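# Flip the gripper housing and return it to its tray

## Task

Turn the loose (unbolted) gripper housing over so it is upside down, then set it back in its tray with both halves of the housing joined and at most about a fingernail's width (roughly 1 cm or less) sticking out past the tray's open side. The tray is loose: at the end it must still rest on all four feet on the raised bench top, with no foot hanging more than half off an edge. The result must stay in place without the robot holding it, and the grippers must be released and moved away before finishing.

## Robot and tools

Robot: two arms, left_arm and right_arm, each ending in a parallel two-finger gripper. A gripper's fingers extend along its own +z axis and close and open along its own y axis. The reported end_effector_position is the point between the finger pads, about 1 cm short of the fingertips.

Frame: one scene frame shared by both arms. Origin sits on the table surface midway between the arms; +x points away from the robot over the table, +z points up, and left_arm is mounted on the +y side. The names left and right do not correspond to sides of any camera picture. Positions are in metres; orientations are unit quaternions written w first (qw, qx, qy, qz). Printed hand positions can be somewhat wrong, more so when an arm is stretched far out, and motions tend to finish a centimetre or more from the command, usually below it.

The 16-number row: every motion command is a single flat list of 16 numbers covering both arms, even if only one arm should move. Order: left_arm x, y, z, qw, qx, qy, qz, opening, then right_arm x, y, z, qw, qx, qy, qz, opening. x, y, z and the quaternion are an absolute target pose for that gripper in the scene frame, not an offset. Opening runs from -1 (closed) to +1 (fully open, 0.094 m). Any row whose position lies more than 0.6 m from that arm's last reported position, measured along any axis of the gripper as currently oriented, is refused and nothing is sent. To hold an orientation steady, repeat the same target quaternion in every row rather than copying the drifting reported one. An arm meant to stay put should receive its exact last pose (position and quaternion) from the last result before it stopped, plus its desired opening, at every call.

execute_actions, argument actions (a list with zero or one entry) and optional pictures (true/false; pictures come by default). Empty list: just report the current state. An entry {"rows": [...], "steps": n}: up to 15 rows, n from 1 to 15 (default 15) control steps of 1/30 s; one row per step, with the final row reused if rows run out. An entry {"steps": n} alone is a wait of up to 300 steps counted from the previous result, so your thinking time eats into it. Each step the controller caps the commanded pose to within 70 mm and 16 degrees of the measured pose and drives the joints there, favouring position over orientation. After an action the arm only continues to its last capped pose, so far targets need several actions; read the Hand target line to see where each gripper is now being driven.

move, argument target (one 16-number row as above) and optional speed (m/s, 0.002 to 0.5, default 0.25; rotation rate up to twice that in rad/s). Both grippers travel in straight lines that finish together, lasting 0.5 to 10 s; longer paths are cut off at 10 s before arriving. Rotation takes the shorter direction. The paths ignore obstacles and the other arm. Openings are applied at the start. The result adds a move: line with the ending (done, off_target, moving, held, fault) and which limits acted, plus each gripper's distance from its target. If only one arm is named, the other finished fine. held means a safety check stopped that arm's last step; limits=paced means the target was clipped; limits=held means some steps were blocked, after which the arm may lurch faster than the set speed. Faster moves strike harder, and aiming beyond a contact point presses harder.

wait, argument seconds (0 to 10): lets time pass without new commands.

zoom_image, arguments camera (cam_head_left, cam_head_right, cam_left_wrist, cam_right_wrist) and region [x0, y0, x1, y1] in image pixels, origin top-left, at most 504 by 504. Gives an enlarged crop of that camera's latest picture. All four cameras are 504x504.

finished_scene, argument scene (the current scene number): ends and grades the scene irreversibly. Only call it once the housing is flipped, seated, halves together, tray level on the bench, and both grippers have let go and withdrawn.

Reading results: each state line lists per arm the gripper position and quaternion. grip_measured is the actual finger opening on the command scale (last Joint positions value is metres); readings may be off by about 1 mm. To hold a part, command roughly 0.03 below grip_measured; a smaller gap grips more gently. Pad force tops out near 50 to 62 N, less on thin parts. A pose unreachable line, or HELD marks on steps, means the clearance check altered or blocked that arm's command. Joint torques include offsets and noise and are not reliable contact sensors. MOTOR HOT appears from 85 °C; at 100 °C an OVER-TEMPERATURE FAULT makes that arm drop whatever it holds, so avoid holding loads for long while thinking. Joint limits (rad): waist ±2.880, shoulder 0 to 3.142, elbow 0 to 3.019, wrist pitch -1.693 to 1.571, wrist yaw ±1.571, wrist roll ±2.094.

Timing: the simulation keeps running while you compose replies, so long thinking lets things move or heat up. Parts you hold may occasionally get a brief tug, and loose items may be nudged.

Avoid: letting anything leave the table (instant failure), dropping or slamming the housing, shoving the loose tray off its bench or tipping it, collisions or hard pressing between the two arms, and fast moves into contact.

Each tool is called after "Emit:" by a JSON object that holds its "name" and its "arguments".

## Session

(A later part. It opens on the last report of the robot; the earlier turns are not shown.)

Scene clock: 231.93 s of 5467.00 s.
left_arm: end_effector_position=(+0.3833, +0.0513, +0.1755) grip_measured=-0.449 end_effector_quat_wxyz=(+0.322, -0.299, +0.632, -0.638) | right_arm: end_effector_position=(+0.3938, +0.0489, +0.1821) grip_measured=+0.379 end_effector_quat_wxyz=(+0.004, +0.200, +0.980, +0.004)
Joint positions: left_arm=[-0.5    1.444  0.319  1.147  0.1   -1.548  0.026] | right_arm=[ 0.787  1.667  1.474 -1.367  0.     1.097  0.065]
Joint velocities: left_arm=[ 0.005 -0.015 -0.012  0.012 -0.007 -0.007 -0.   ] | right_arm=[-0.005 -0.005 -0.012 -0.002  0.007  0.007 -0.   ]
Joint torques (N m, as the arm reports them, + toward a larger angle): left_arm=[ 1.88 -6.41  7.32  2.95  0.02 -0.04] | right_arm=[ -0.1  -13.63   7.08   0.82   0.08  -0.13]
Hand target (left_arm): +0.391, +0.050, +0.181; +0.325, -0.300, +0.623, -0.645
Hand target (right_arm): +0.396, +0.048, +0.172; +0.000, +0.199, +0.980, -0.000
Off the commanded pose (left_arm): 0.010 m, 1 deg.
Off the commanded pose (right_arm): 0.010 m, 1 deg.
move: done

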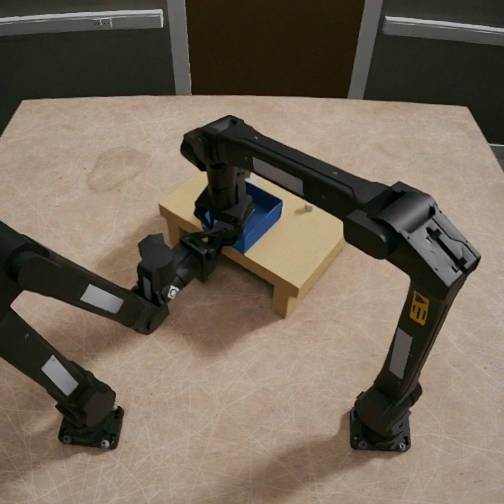

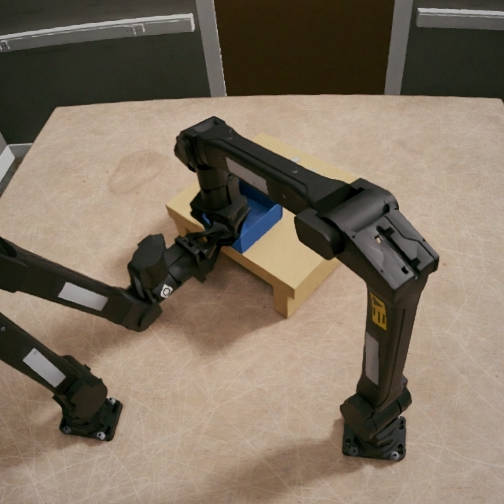

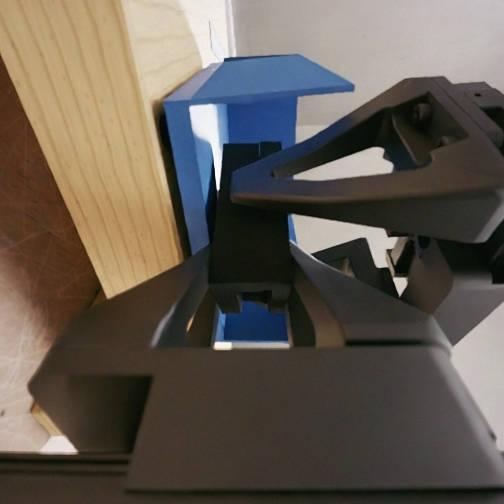

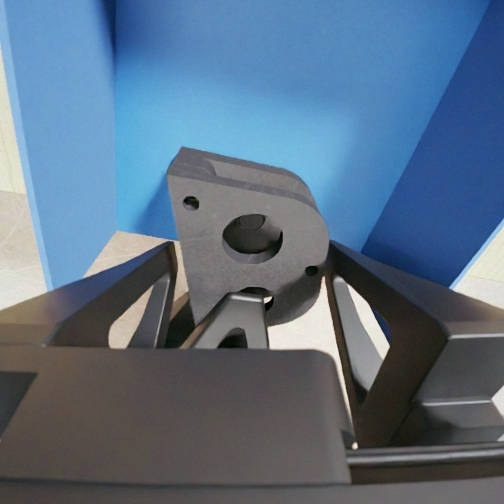

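Emit:
{"name": "move", "arguments": {"target": [0.391,0.050,0.181,0.325,-0.30,0.623,-0.645,-0.49,0.396,0.048,0.172,0,0.199,0.98,0,0.05], "speed": 0.02}}

Emit:
{"name": "move", "arguments": {"target": [0.391,0.050,0.181,0.325,-0.30,0.623,-0.645,-0.3,0.396,0.048,0.172,0,0.199,0.98,0,0.05], "speed": 0.02}}

Scene clock: 235.97 s of 5467.00 s.
left_arm: end_effector_position=(+0.3840, +0.0522, +0.1755) grip_measured=-0.449 end_effector_quat_wxyz=(+0.324, -0.301, +0.631, -0.638) | right_arm: end_effector_position=(+0.3940, +0.0483, +0.1819) grip_measured=+0.086 end_effector_quat_wxyz=(+0.004, +0.200, +0.980, +0.003)
Joint positions: left_arm=[-0.498  1.444  0.319  1.147  0.097 -1.548  0.026] | right_arm=[ 0.787  1.667  1.474 -1.368  0.003  1.096  0.051]
Joint velocities: left_arm=[-0.005 -0.005  0.007  0.007  0.066 -0.022  0.   ] | right_arm=[-0.024 -0.005 -0.007  0.002 -0.037 -0.022 -0.001]
Joint torques (N m, as the arm reports them, + toward a larger angle): left_arm=[ 1.73 -6.4   7.28  2.92  0.12 -0.04] | right_arm=[ -0.11 -13.72   7.01   0.95   0.    -0.12]
Hand target (left_arm): +0.391, +0.050, +0.181; +0.325, -0.300, +0.623, -0.645
Hand target (right_arm): +0.396, +0.048, +0.172; +0.000, +0.199, +0.980, -0.000
Off the commanded pose (left_arm): 0.009 m, 1 deg.
Off the commanded pose (right_arm): 0.010 m, 1 deg.
After step 90, 0.23 s passed at rest.
move: done

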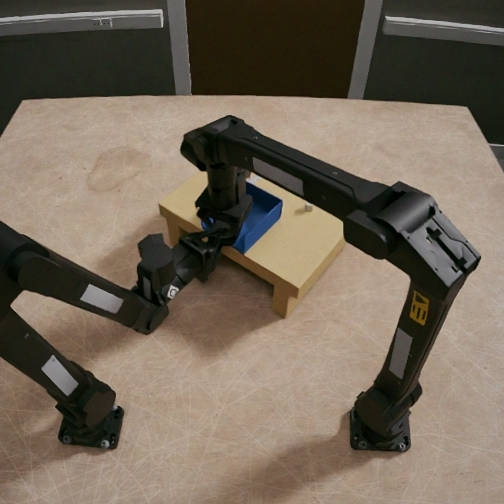

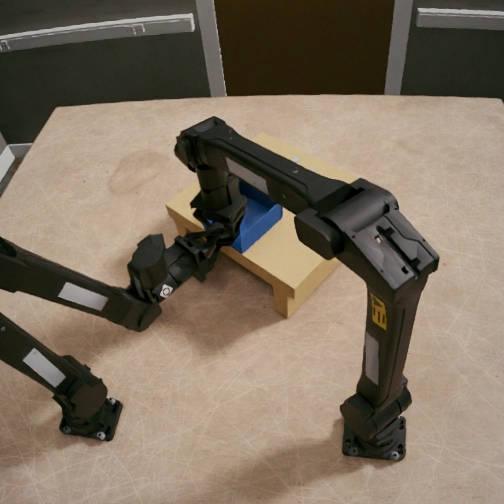

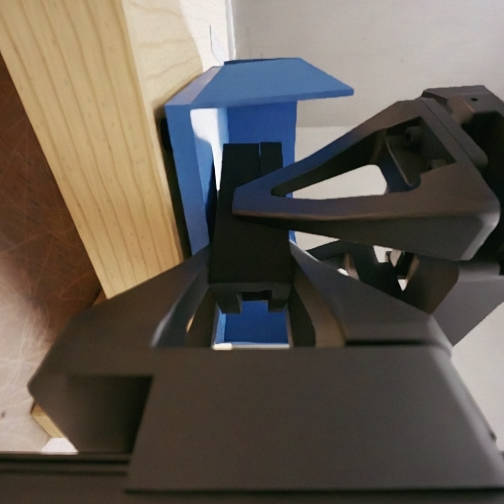

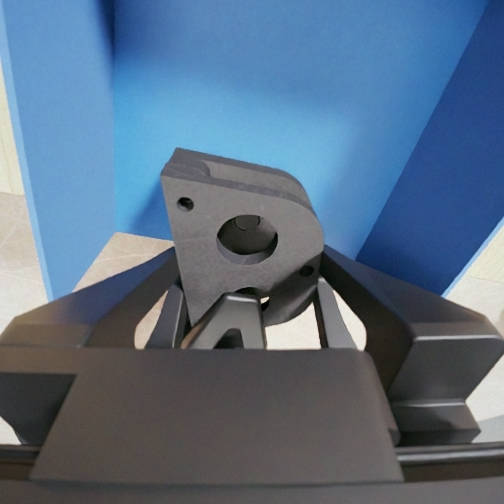

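Scene clock: 236.77 s of 5467.00 s.
left_arm: end_effector_position=(+0.3838, +0.0523, +0.1782) grip_measured=-0.302 end_effector_quat_wxyz=(+0.325, -0.300, +0.628, -0.640) | right_arm: end_effector_position=(+0.3940, +0.0483, +0.1819) grip_measured=+0.086 end_effector_quat_wxyz=(+0.004, +0.200, +0.980, +0.003)
Joint positions: left_arm=[-0.498  1.441  0.319  1.152  0.097 -1.549  0.033] | right_arm=[ 0.787  1.667  1.474 -1.368  0.003  1.096  0.051]
Joint velocities: left_arm=[-0.015 -0.015 -0.012 -0.002  0.051 -0.007 -0.   ] | right_arm=[ 0.005 -0.005  0.012 -0.012 -0.007 -0.007 -0.   ]
Joint torques (N m, as the arm reports them, + toward a larger angle): left_arm=[ 1.65 -6.07  7.33  2.71  0.11 -0.01] | right_arm=[ -0.07 -13.7    7.01   0.97  -0.01  -0.12]
Hand target (left_arm): +0.391, +0.050, +0.181; +0.325, -0.300, +0.623, -0.645
Hand target (right_arm): +0.396, +0.048, +0.172; -0.000, +0.199, +0.980, +0.000
Off the commanded pose (left_arm): 0.008 m, 1 deg.
Off the commanded pose (right_arm): 0.010 m, 1 deg.
move: done

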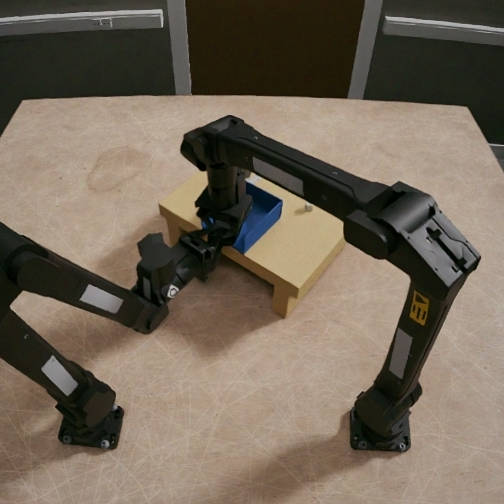

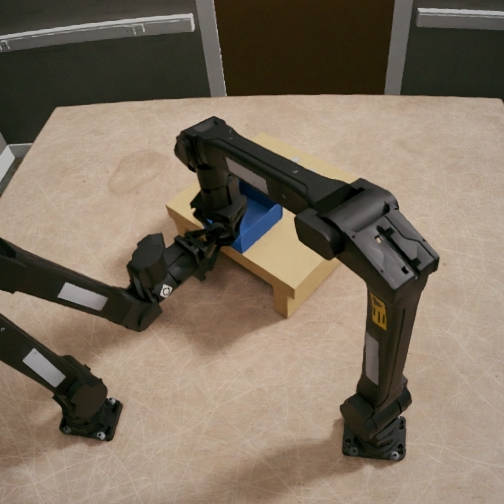

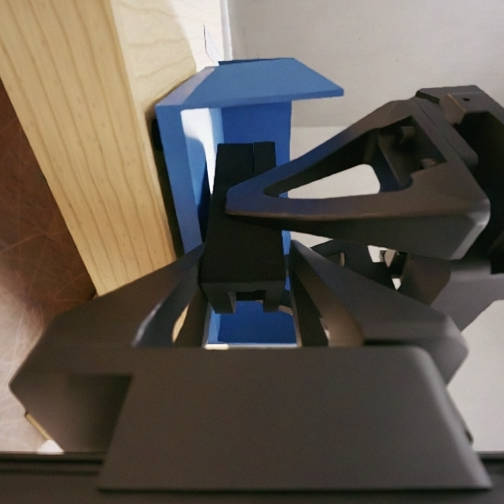

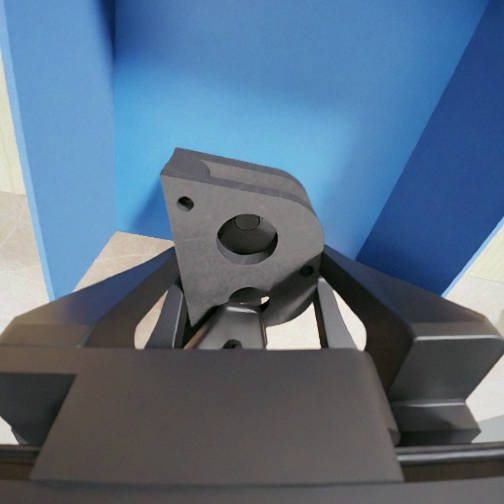

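Slide in ~6.5 cm.

Emit:
{"name": "move", "arguments": {"target": [0.391,0.050,0.181,0.325,-0.30,0.623,-0.645,-0.3,0.452,0.008,0.182,0,0.199,0.98,0,0.05], "speed": 0.04}}

Scene clock: 242.27 s of 5467.00 s.
left_arm: end_effector_position=(+0.3838, +0.0523, +0.1783) grip_measured=-0.302 end_effector_quat_wxyz=(+0.324, -0.299, +0.628, -0.641) | right_arm: end_effector_position=(+0.4387, +0.0031, +0.1781) grip_measured=+0.086 end_effector_quat_wxyz=(-0.002, +0.201, +0.980, -0.003)
Joint positions: left_arm=[-0.498  1.441  0.319  1.153  0.098 -1.55   0.033] | right_arm=[ 0.662  1.704  1.512 -1.386  0.001  0.975  0.051]
Joint velocities: left_arm=[ 0.005  0.005  0.007  0.002 -0.037  0.037 -0.001] | right_arm=[ 0.005 -0.015  0.002 -0.007  0.051 -0.037  0.001]
Joint torques (N m, as the arm reports them, + toward a larger angle): left_arm=[ 1.82 -6.04  7.33  2.71  0.09 -0.03] | right_arm=[ -0.27 -13.35  10.83   0.16   0.17  -0.17]
Hand target (left_arm): +0.391, +0.050, +0.181; +0.325, -0.300, +0.623, -0.645
Hand target (right_arm): +0.452, +0.007, +0.182; +0.002, +0.199, +0.980, -0.001
Off the commanded pose (left_arm): 0.008 m, 1 deg.
Off the commanded pose (right_arm): 0.015 m, 1 deg.
After step 90, 0.40 s passed at rest.
move: off_target (right_arm)

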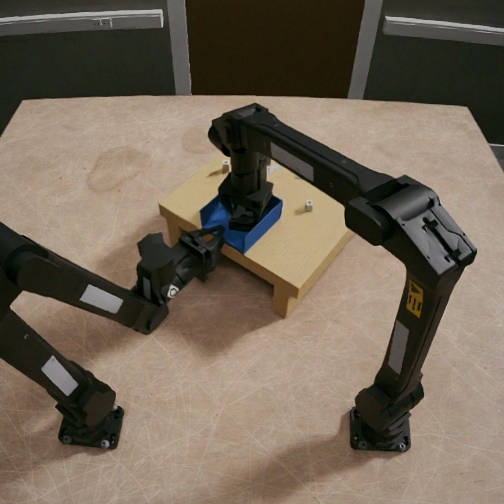

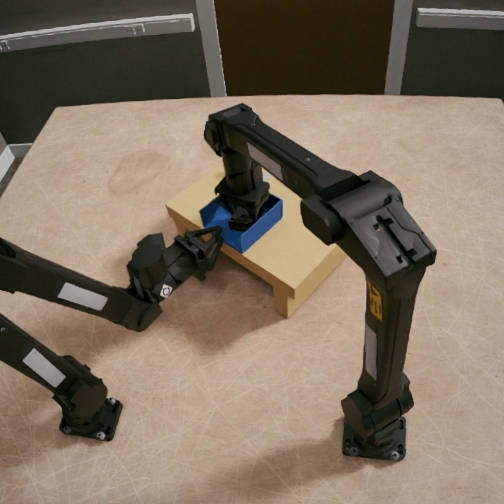

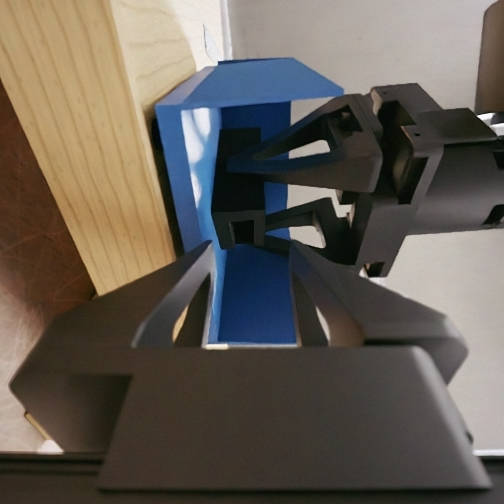

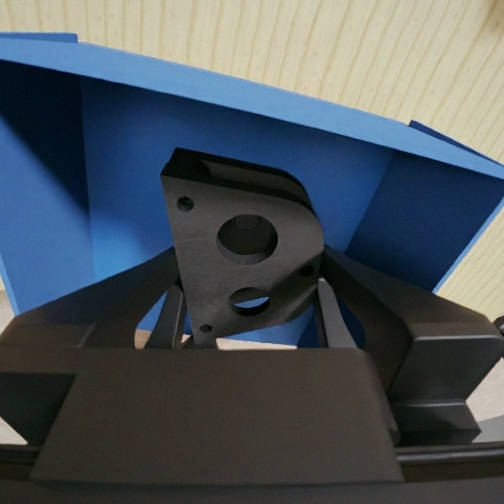

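Emit:
{"name": "move", "arguments": {"target": [0.33,0.10,0.19,0.325,-0.30,0.623,-0.645,-0.3,0.460,0.014,0.178,0,0.199,0.98,0,0.05], "speed": 0.06}}

Scene clock: 245.40 s of 5467.00 s.
left_arm: end_effector_position=(+0.3281, +0.0976, +0.1916) grip_measured=-0.302 end_effector_quat_wxyz=(+0.327, -0.294, +0.624, -0.646) | right_arm: end_effector_position=(+0.4471, +0.0085, +0.1781) grip_measured=+0.086 end_effector_quat_wxyz=(-0.001, +0.201, +0.980, -0.002)
Joint positions: left_arm=[-0.453  1.168  0.146  1.072  0.148 -1.55   0.033] | right_arm=[ 0.662  1.727  1.543 -1.39   0.001  0.974  0.051]
Joint velocities: left_arm=[ 0.005  0.005  0.002 -0.002  0.022  0.022  0.   ] | right_arm=[-0.024 -0.015 -0.007 -0.012 -0.095  0.007 -0.   ]
Joint torques (N m, as the arm reports them, + toward a larger angle): left_arm=[ 1.96 -3.64  6.5   1.68  0.04 -0.04] | right_arm=[ -0.25 -13.3   10.67   0.29   0.05  -0.16]
Hand target (left_arm): +0.330, +0.100, +0.191; +0.325, -0.300, +0.623, -0.645
Hand target (right_arm): +0.460, +0.014, +0.178; +0.000, +0.199, +0.980, +0.000
Off the commanded pose (left_arm): 0.003 m, 1 deg.
Off the commanded pose (right_arm): 0.014 m, 0 deg.
move: off_target (right_arm)

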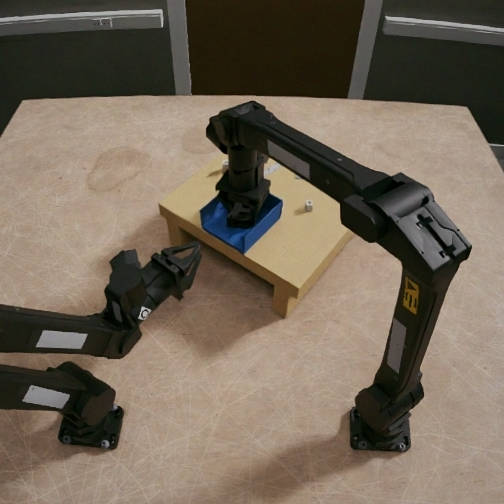

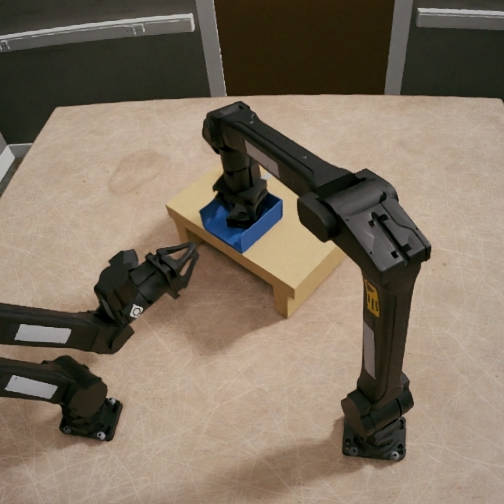

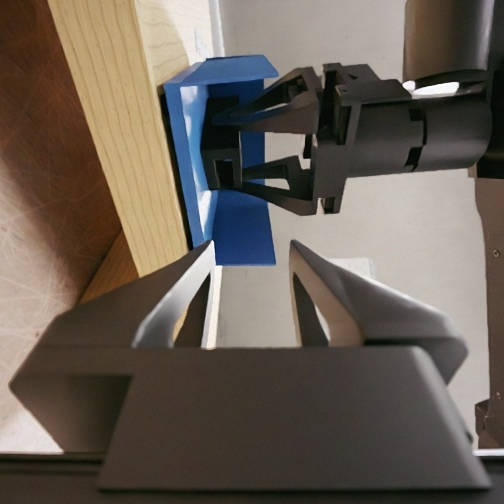

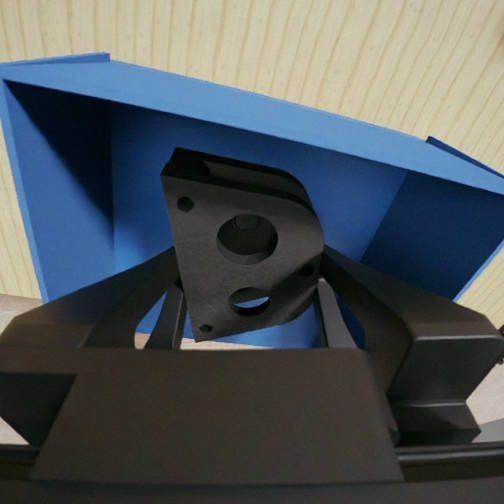

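Resting on the floor likely. Release and lift.

Emit:
{"name": "move", "arguments": {"target": [0.33,0.10,0.19,0.325,-0.30,0.623,-0.645,-0.3,0.460,0.014,0.182,0,0.199,0.98,0,0.3], "speed": 0.06}}

Emit:
{"name": "move", "arguments": {"target": [0.30,0.14,0.19,0.325,-0.30,0.623,-0.645,-0.3,0.455,0.012,0.30,0,0.199,0.98,0,0.3], "speed": 0.1}}

Scene clock: 250.53 s of 5467.00 s.
left_arm: end_effector_position=(+0.3281, +0.0977, +0.1915) grip_measured=-0.302 end_effector_quat_wxyz=(+0.327, -0.294, +0.624, -0.646) | right_arm: end_effector_position=(+0.4460, +0.0078, +0.1737) grip_measured=+0.299 end_effector_quat_wxyz=(-0.007, +0.201, +0.980, -0.007)
Joint positions: left_arm=[-0.452  1.168  0.146  1.071  0.148 -1.55   0.033] | right_arm=[ 0.662  1.736  1.543 -1.397  0.001  0.974  0.061]
Joint velocities: left_arm=[ 0.005  0.005 -0.022 -0.017  0.037 -0.007  0.001] | right_arm=[-0.015 -0.024 -0.012 -0.007 -0.037 -0.022  0.   ]
Joint torques (N m, as the arm reports them, + toward a larger angle): left_arm=[ 1.9  -3.71  6.53  2.16  0.05 -0.04] | right_arm=[ -0.21 -14.38  11.17   0.15   0.05  -0.15]
Hand target (left_arm): +0.330, +0.100, +0.190; +0.325, -0.300, +0.623, -0.645
Hand target (right_arm): +0.459, +0.013, +0.182; +0.000, +0.199, +0.980, +0.000
Off the commanded pose (left_arm): 0.003 m, 1 deg.
Off the commanded pose (right_arm): 0.017 m, 1 deg.
After step 90, 1.33 s passed at rest.
move: off_target (right_arm)

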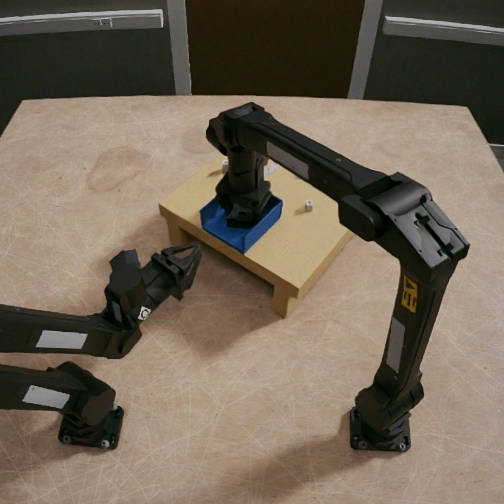

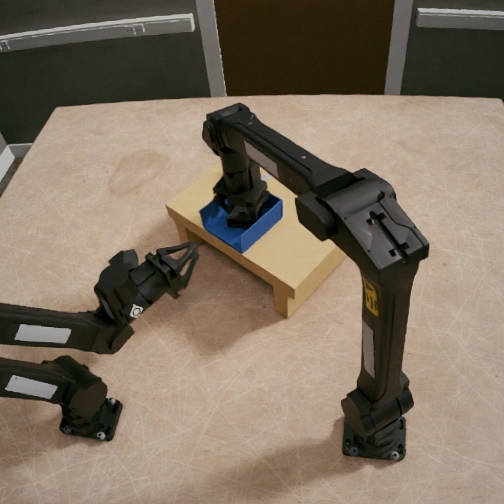

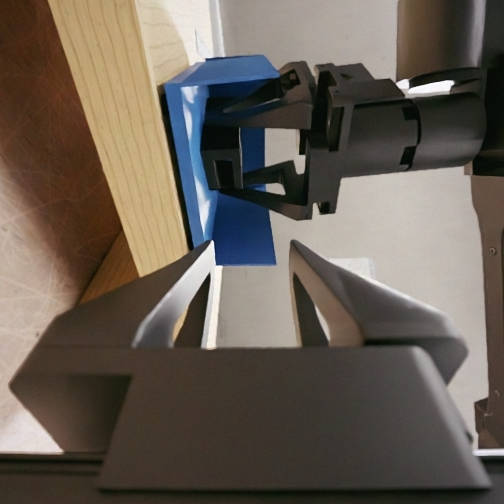

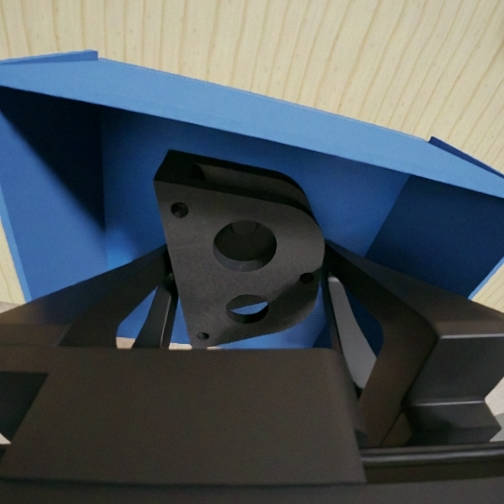

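Scene clock: 252.13 s of 5467.00 s.
left_arm: end_effector_position=(+0.2987, +0.1388, +0.1917) grip_measured=-0.302 end_effector_quat_wxyz=(+0.329, -0.293, +0.624, -0.645) | right_arm: end_effector_position=(+0.4464, +0.0081, +0.2808) grip_measured=+0.299 end_effector_quat_wxyz=(-0.007, +0.201, +0.980, -0.008)
Joint positions: left_arm=[-0.324  0.915  0.044  0.922  0.275 -1.553  0.033] | right_arm=[ 0.662  1.722  1.806 -1.675  0.001  0.974  0.061]
Joint velocities: left_arm=[-0.005  0.005 -0.022 -0.017  0.007 -0.007  0.001] | right_arm=[-0.005 -0.005  0.022 -0.002  0.007 -0.007  0.   ]
Joint torques (N m, as the arm reports them, + toward a larger angle): left_arm=[ 2.1  -1.85  7.6   1.82  0.05 -0.05] | right_arm=[  0.07 -16.82  11.04   0.19   0.06  -0.13]
Hand target (left_arm): +0.300, +0.141, +0.191; +0.326, -0.299, +0.623, -0.645
Hand target (right_arm): +0.452, +0.010, +0.300; +0.007, +0.199, +0.980, +0.006
Off the commanded pose (left_arm): 0.002 m, 1 deg.
Off the commanded pose (right_arm): 0.021 m, 1 deg.
joint sent to its limit (right arm) — the command would take joint 4 (wrist pitch) past its lower limit, so that joint was sent only as far as its limit.
move: off_target (right_arm)

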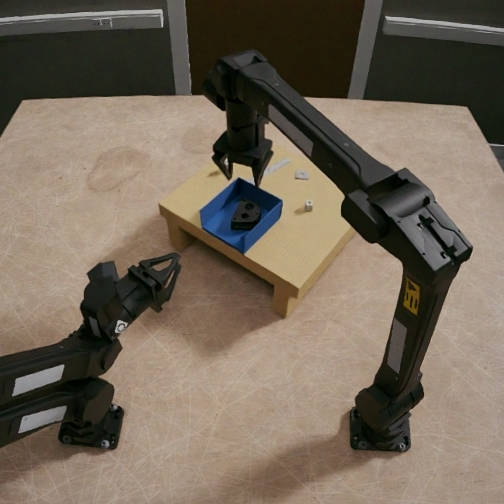

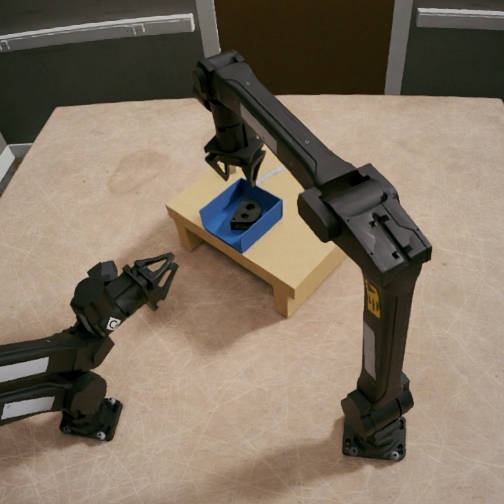

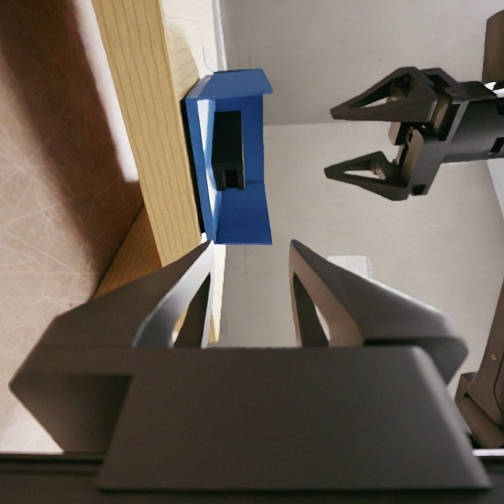

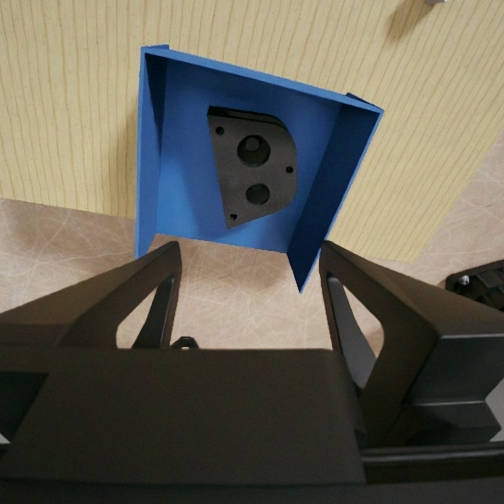

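Emit:
{"name": "move", "arguments": {"target": [0.30,0.14,0.19,0.325,-0.30,0.623,-0.645,-0.3,0.33,-0.2,0.30,0.174,0,0.985,0,0.3], "speed": 0.25}}

Emit:
{"name": "finished_scene", "arguments": {"scene": 1}}

Scene clock: 255.67 s of 5467.00 s.
left_arm: end_effector_position=(+0.2987, +0.1388, +0.1916) grip_measured=-0.302 end_effector_quat_wxyz=(+0.328, -0.294, +0.624, -0.645) | right_arm: end_effector_position=(+0.3260, -0.2022, +0.3068) grip_measured=+0.299 end_effector_quat_wxyz=(+0.179, +0.004, +0.984, -0.006)
Joint positions: left_arm=[-0.324  0.915  0.044  0.922  0.275 -1.555  0.033] | right_arm=[ 0.369  0.975  1.12  -1.371  0.109  0.264  0.061]
Joint velocities: left_arm=[-0.005 -0.005  0.002 -0.002 -0.095 -0.037  0.   ] | right_arm=[-0.005  0.005  0.007 -0.012 -0.007 -0.022  0.001]
Joint torques (N m, as the arm reports them, + toward a larger angle): left_arm=[ 1.56 -0.75  7.56  2.32 -0.06 -0.04] | right_arm=[ 0.16 -3.45  7.79  1.63 -0.06 -0.15]
Hand target (left_arm): +0.300, +0.140, +0.190; +0.325, -0.300, +0.623, -0.645
Hand target (right_arm): +0.330, -0.201, +0.302; +0.177, -0.002, +0.984, -0.006
Off the commanded pose (left_arm): 0.002 m, 1 deg.
Off the commanded pose (right_arm): 0.008 m, 1 deg.
move: done

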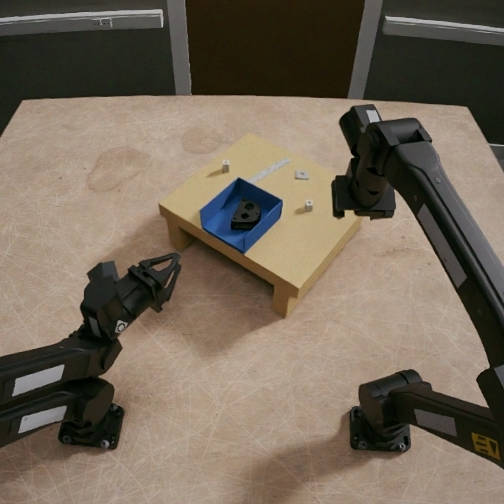

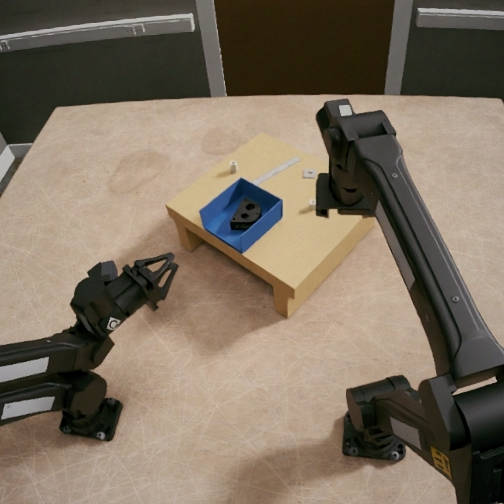

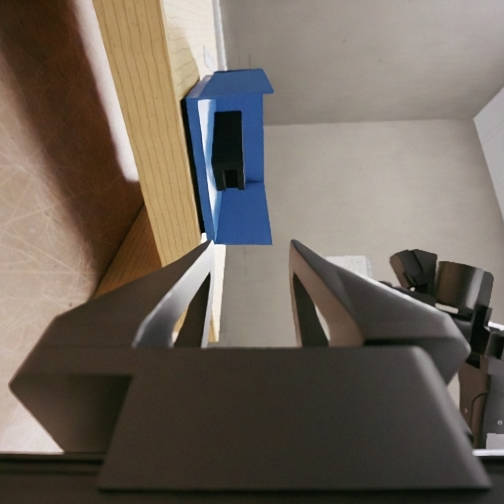

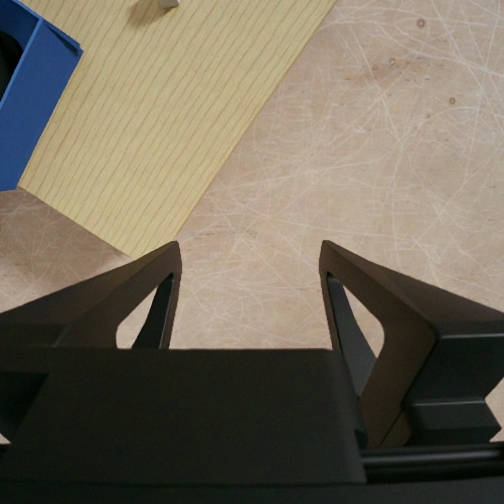

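The scene is finished: the task was done.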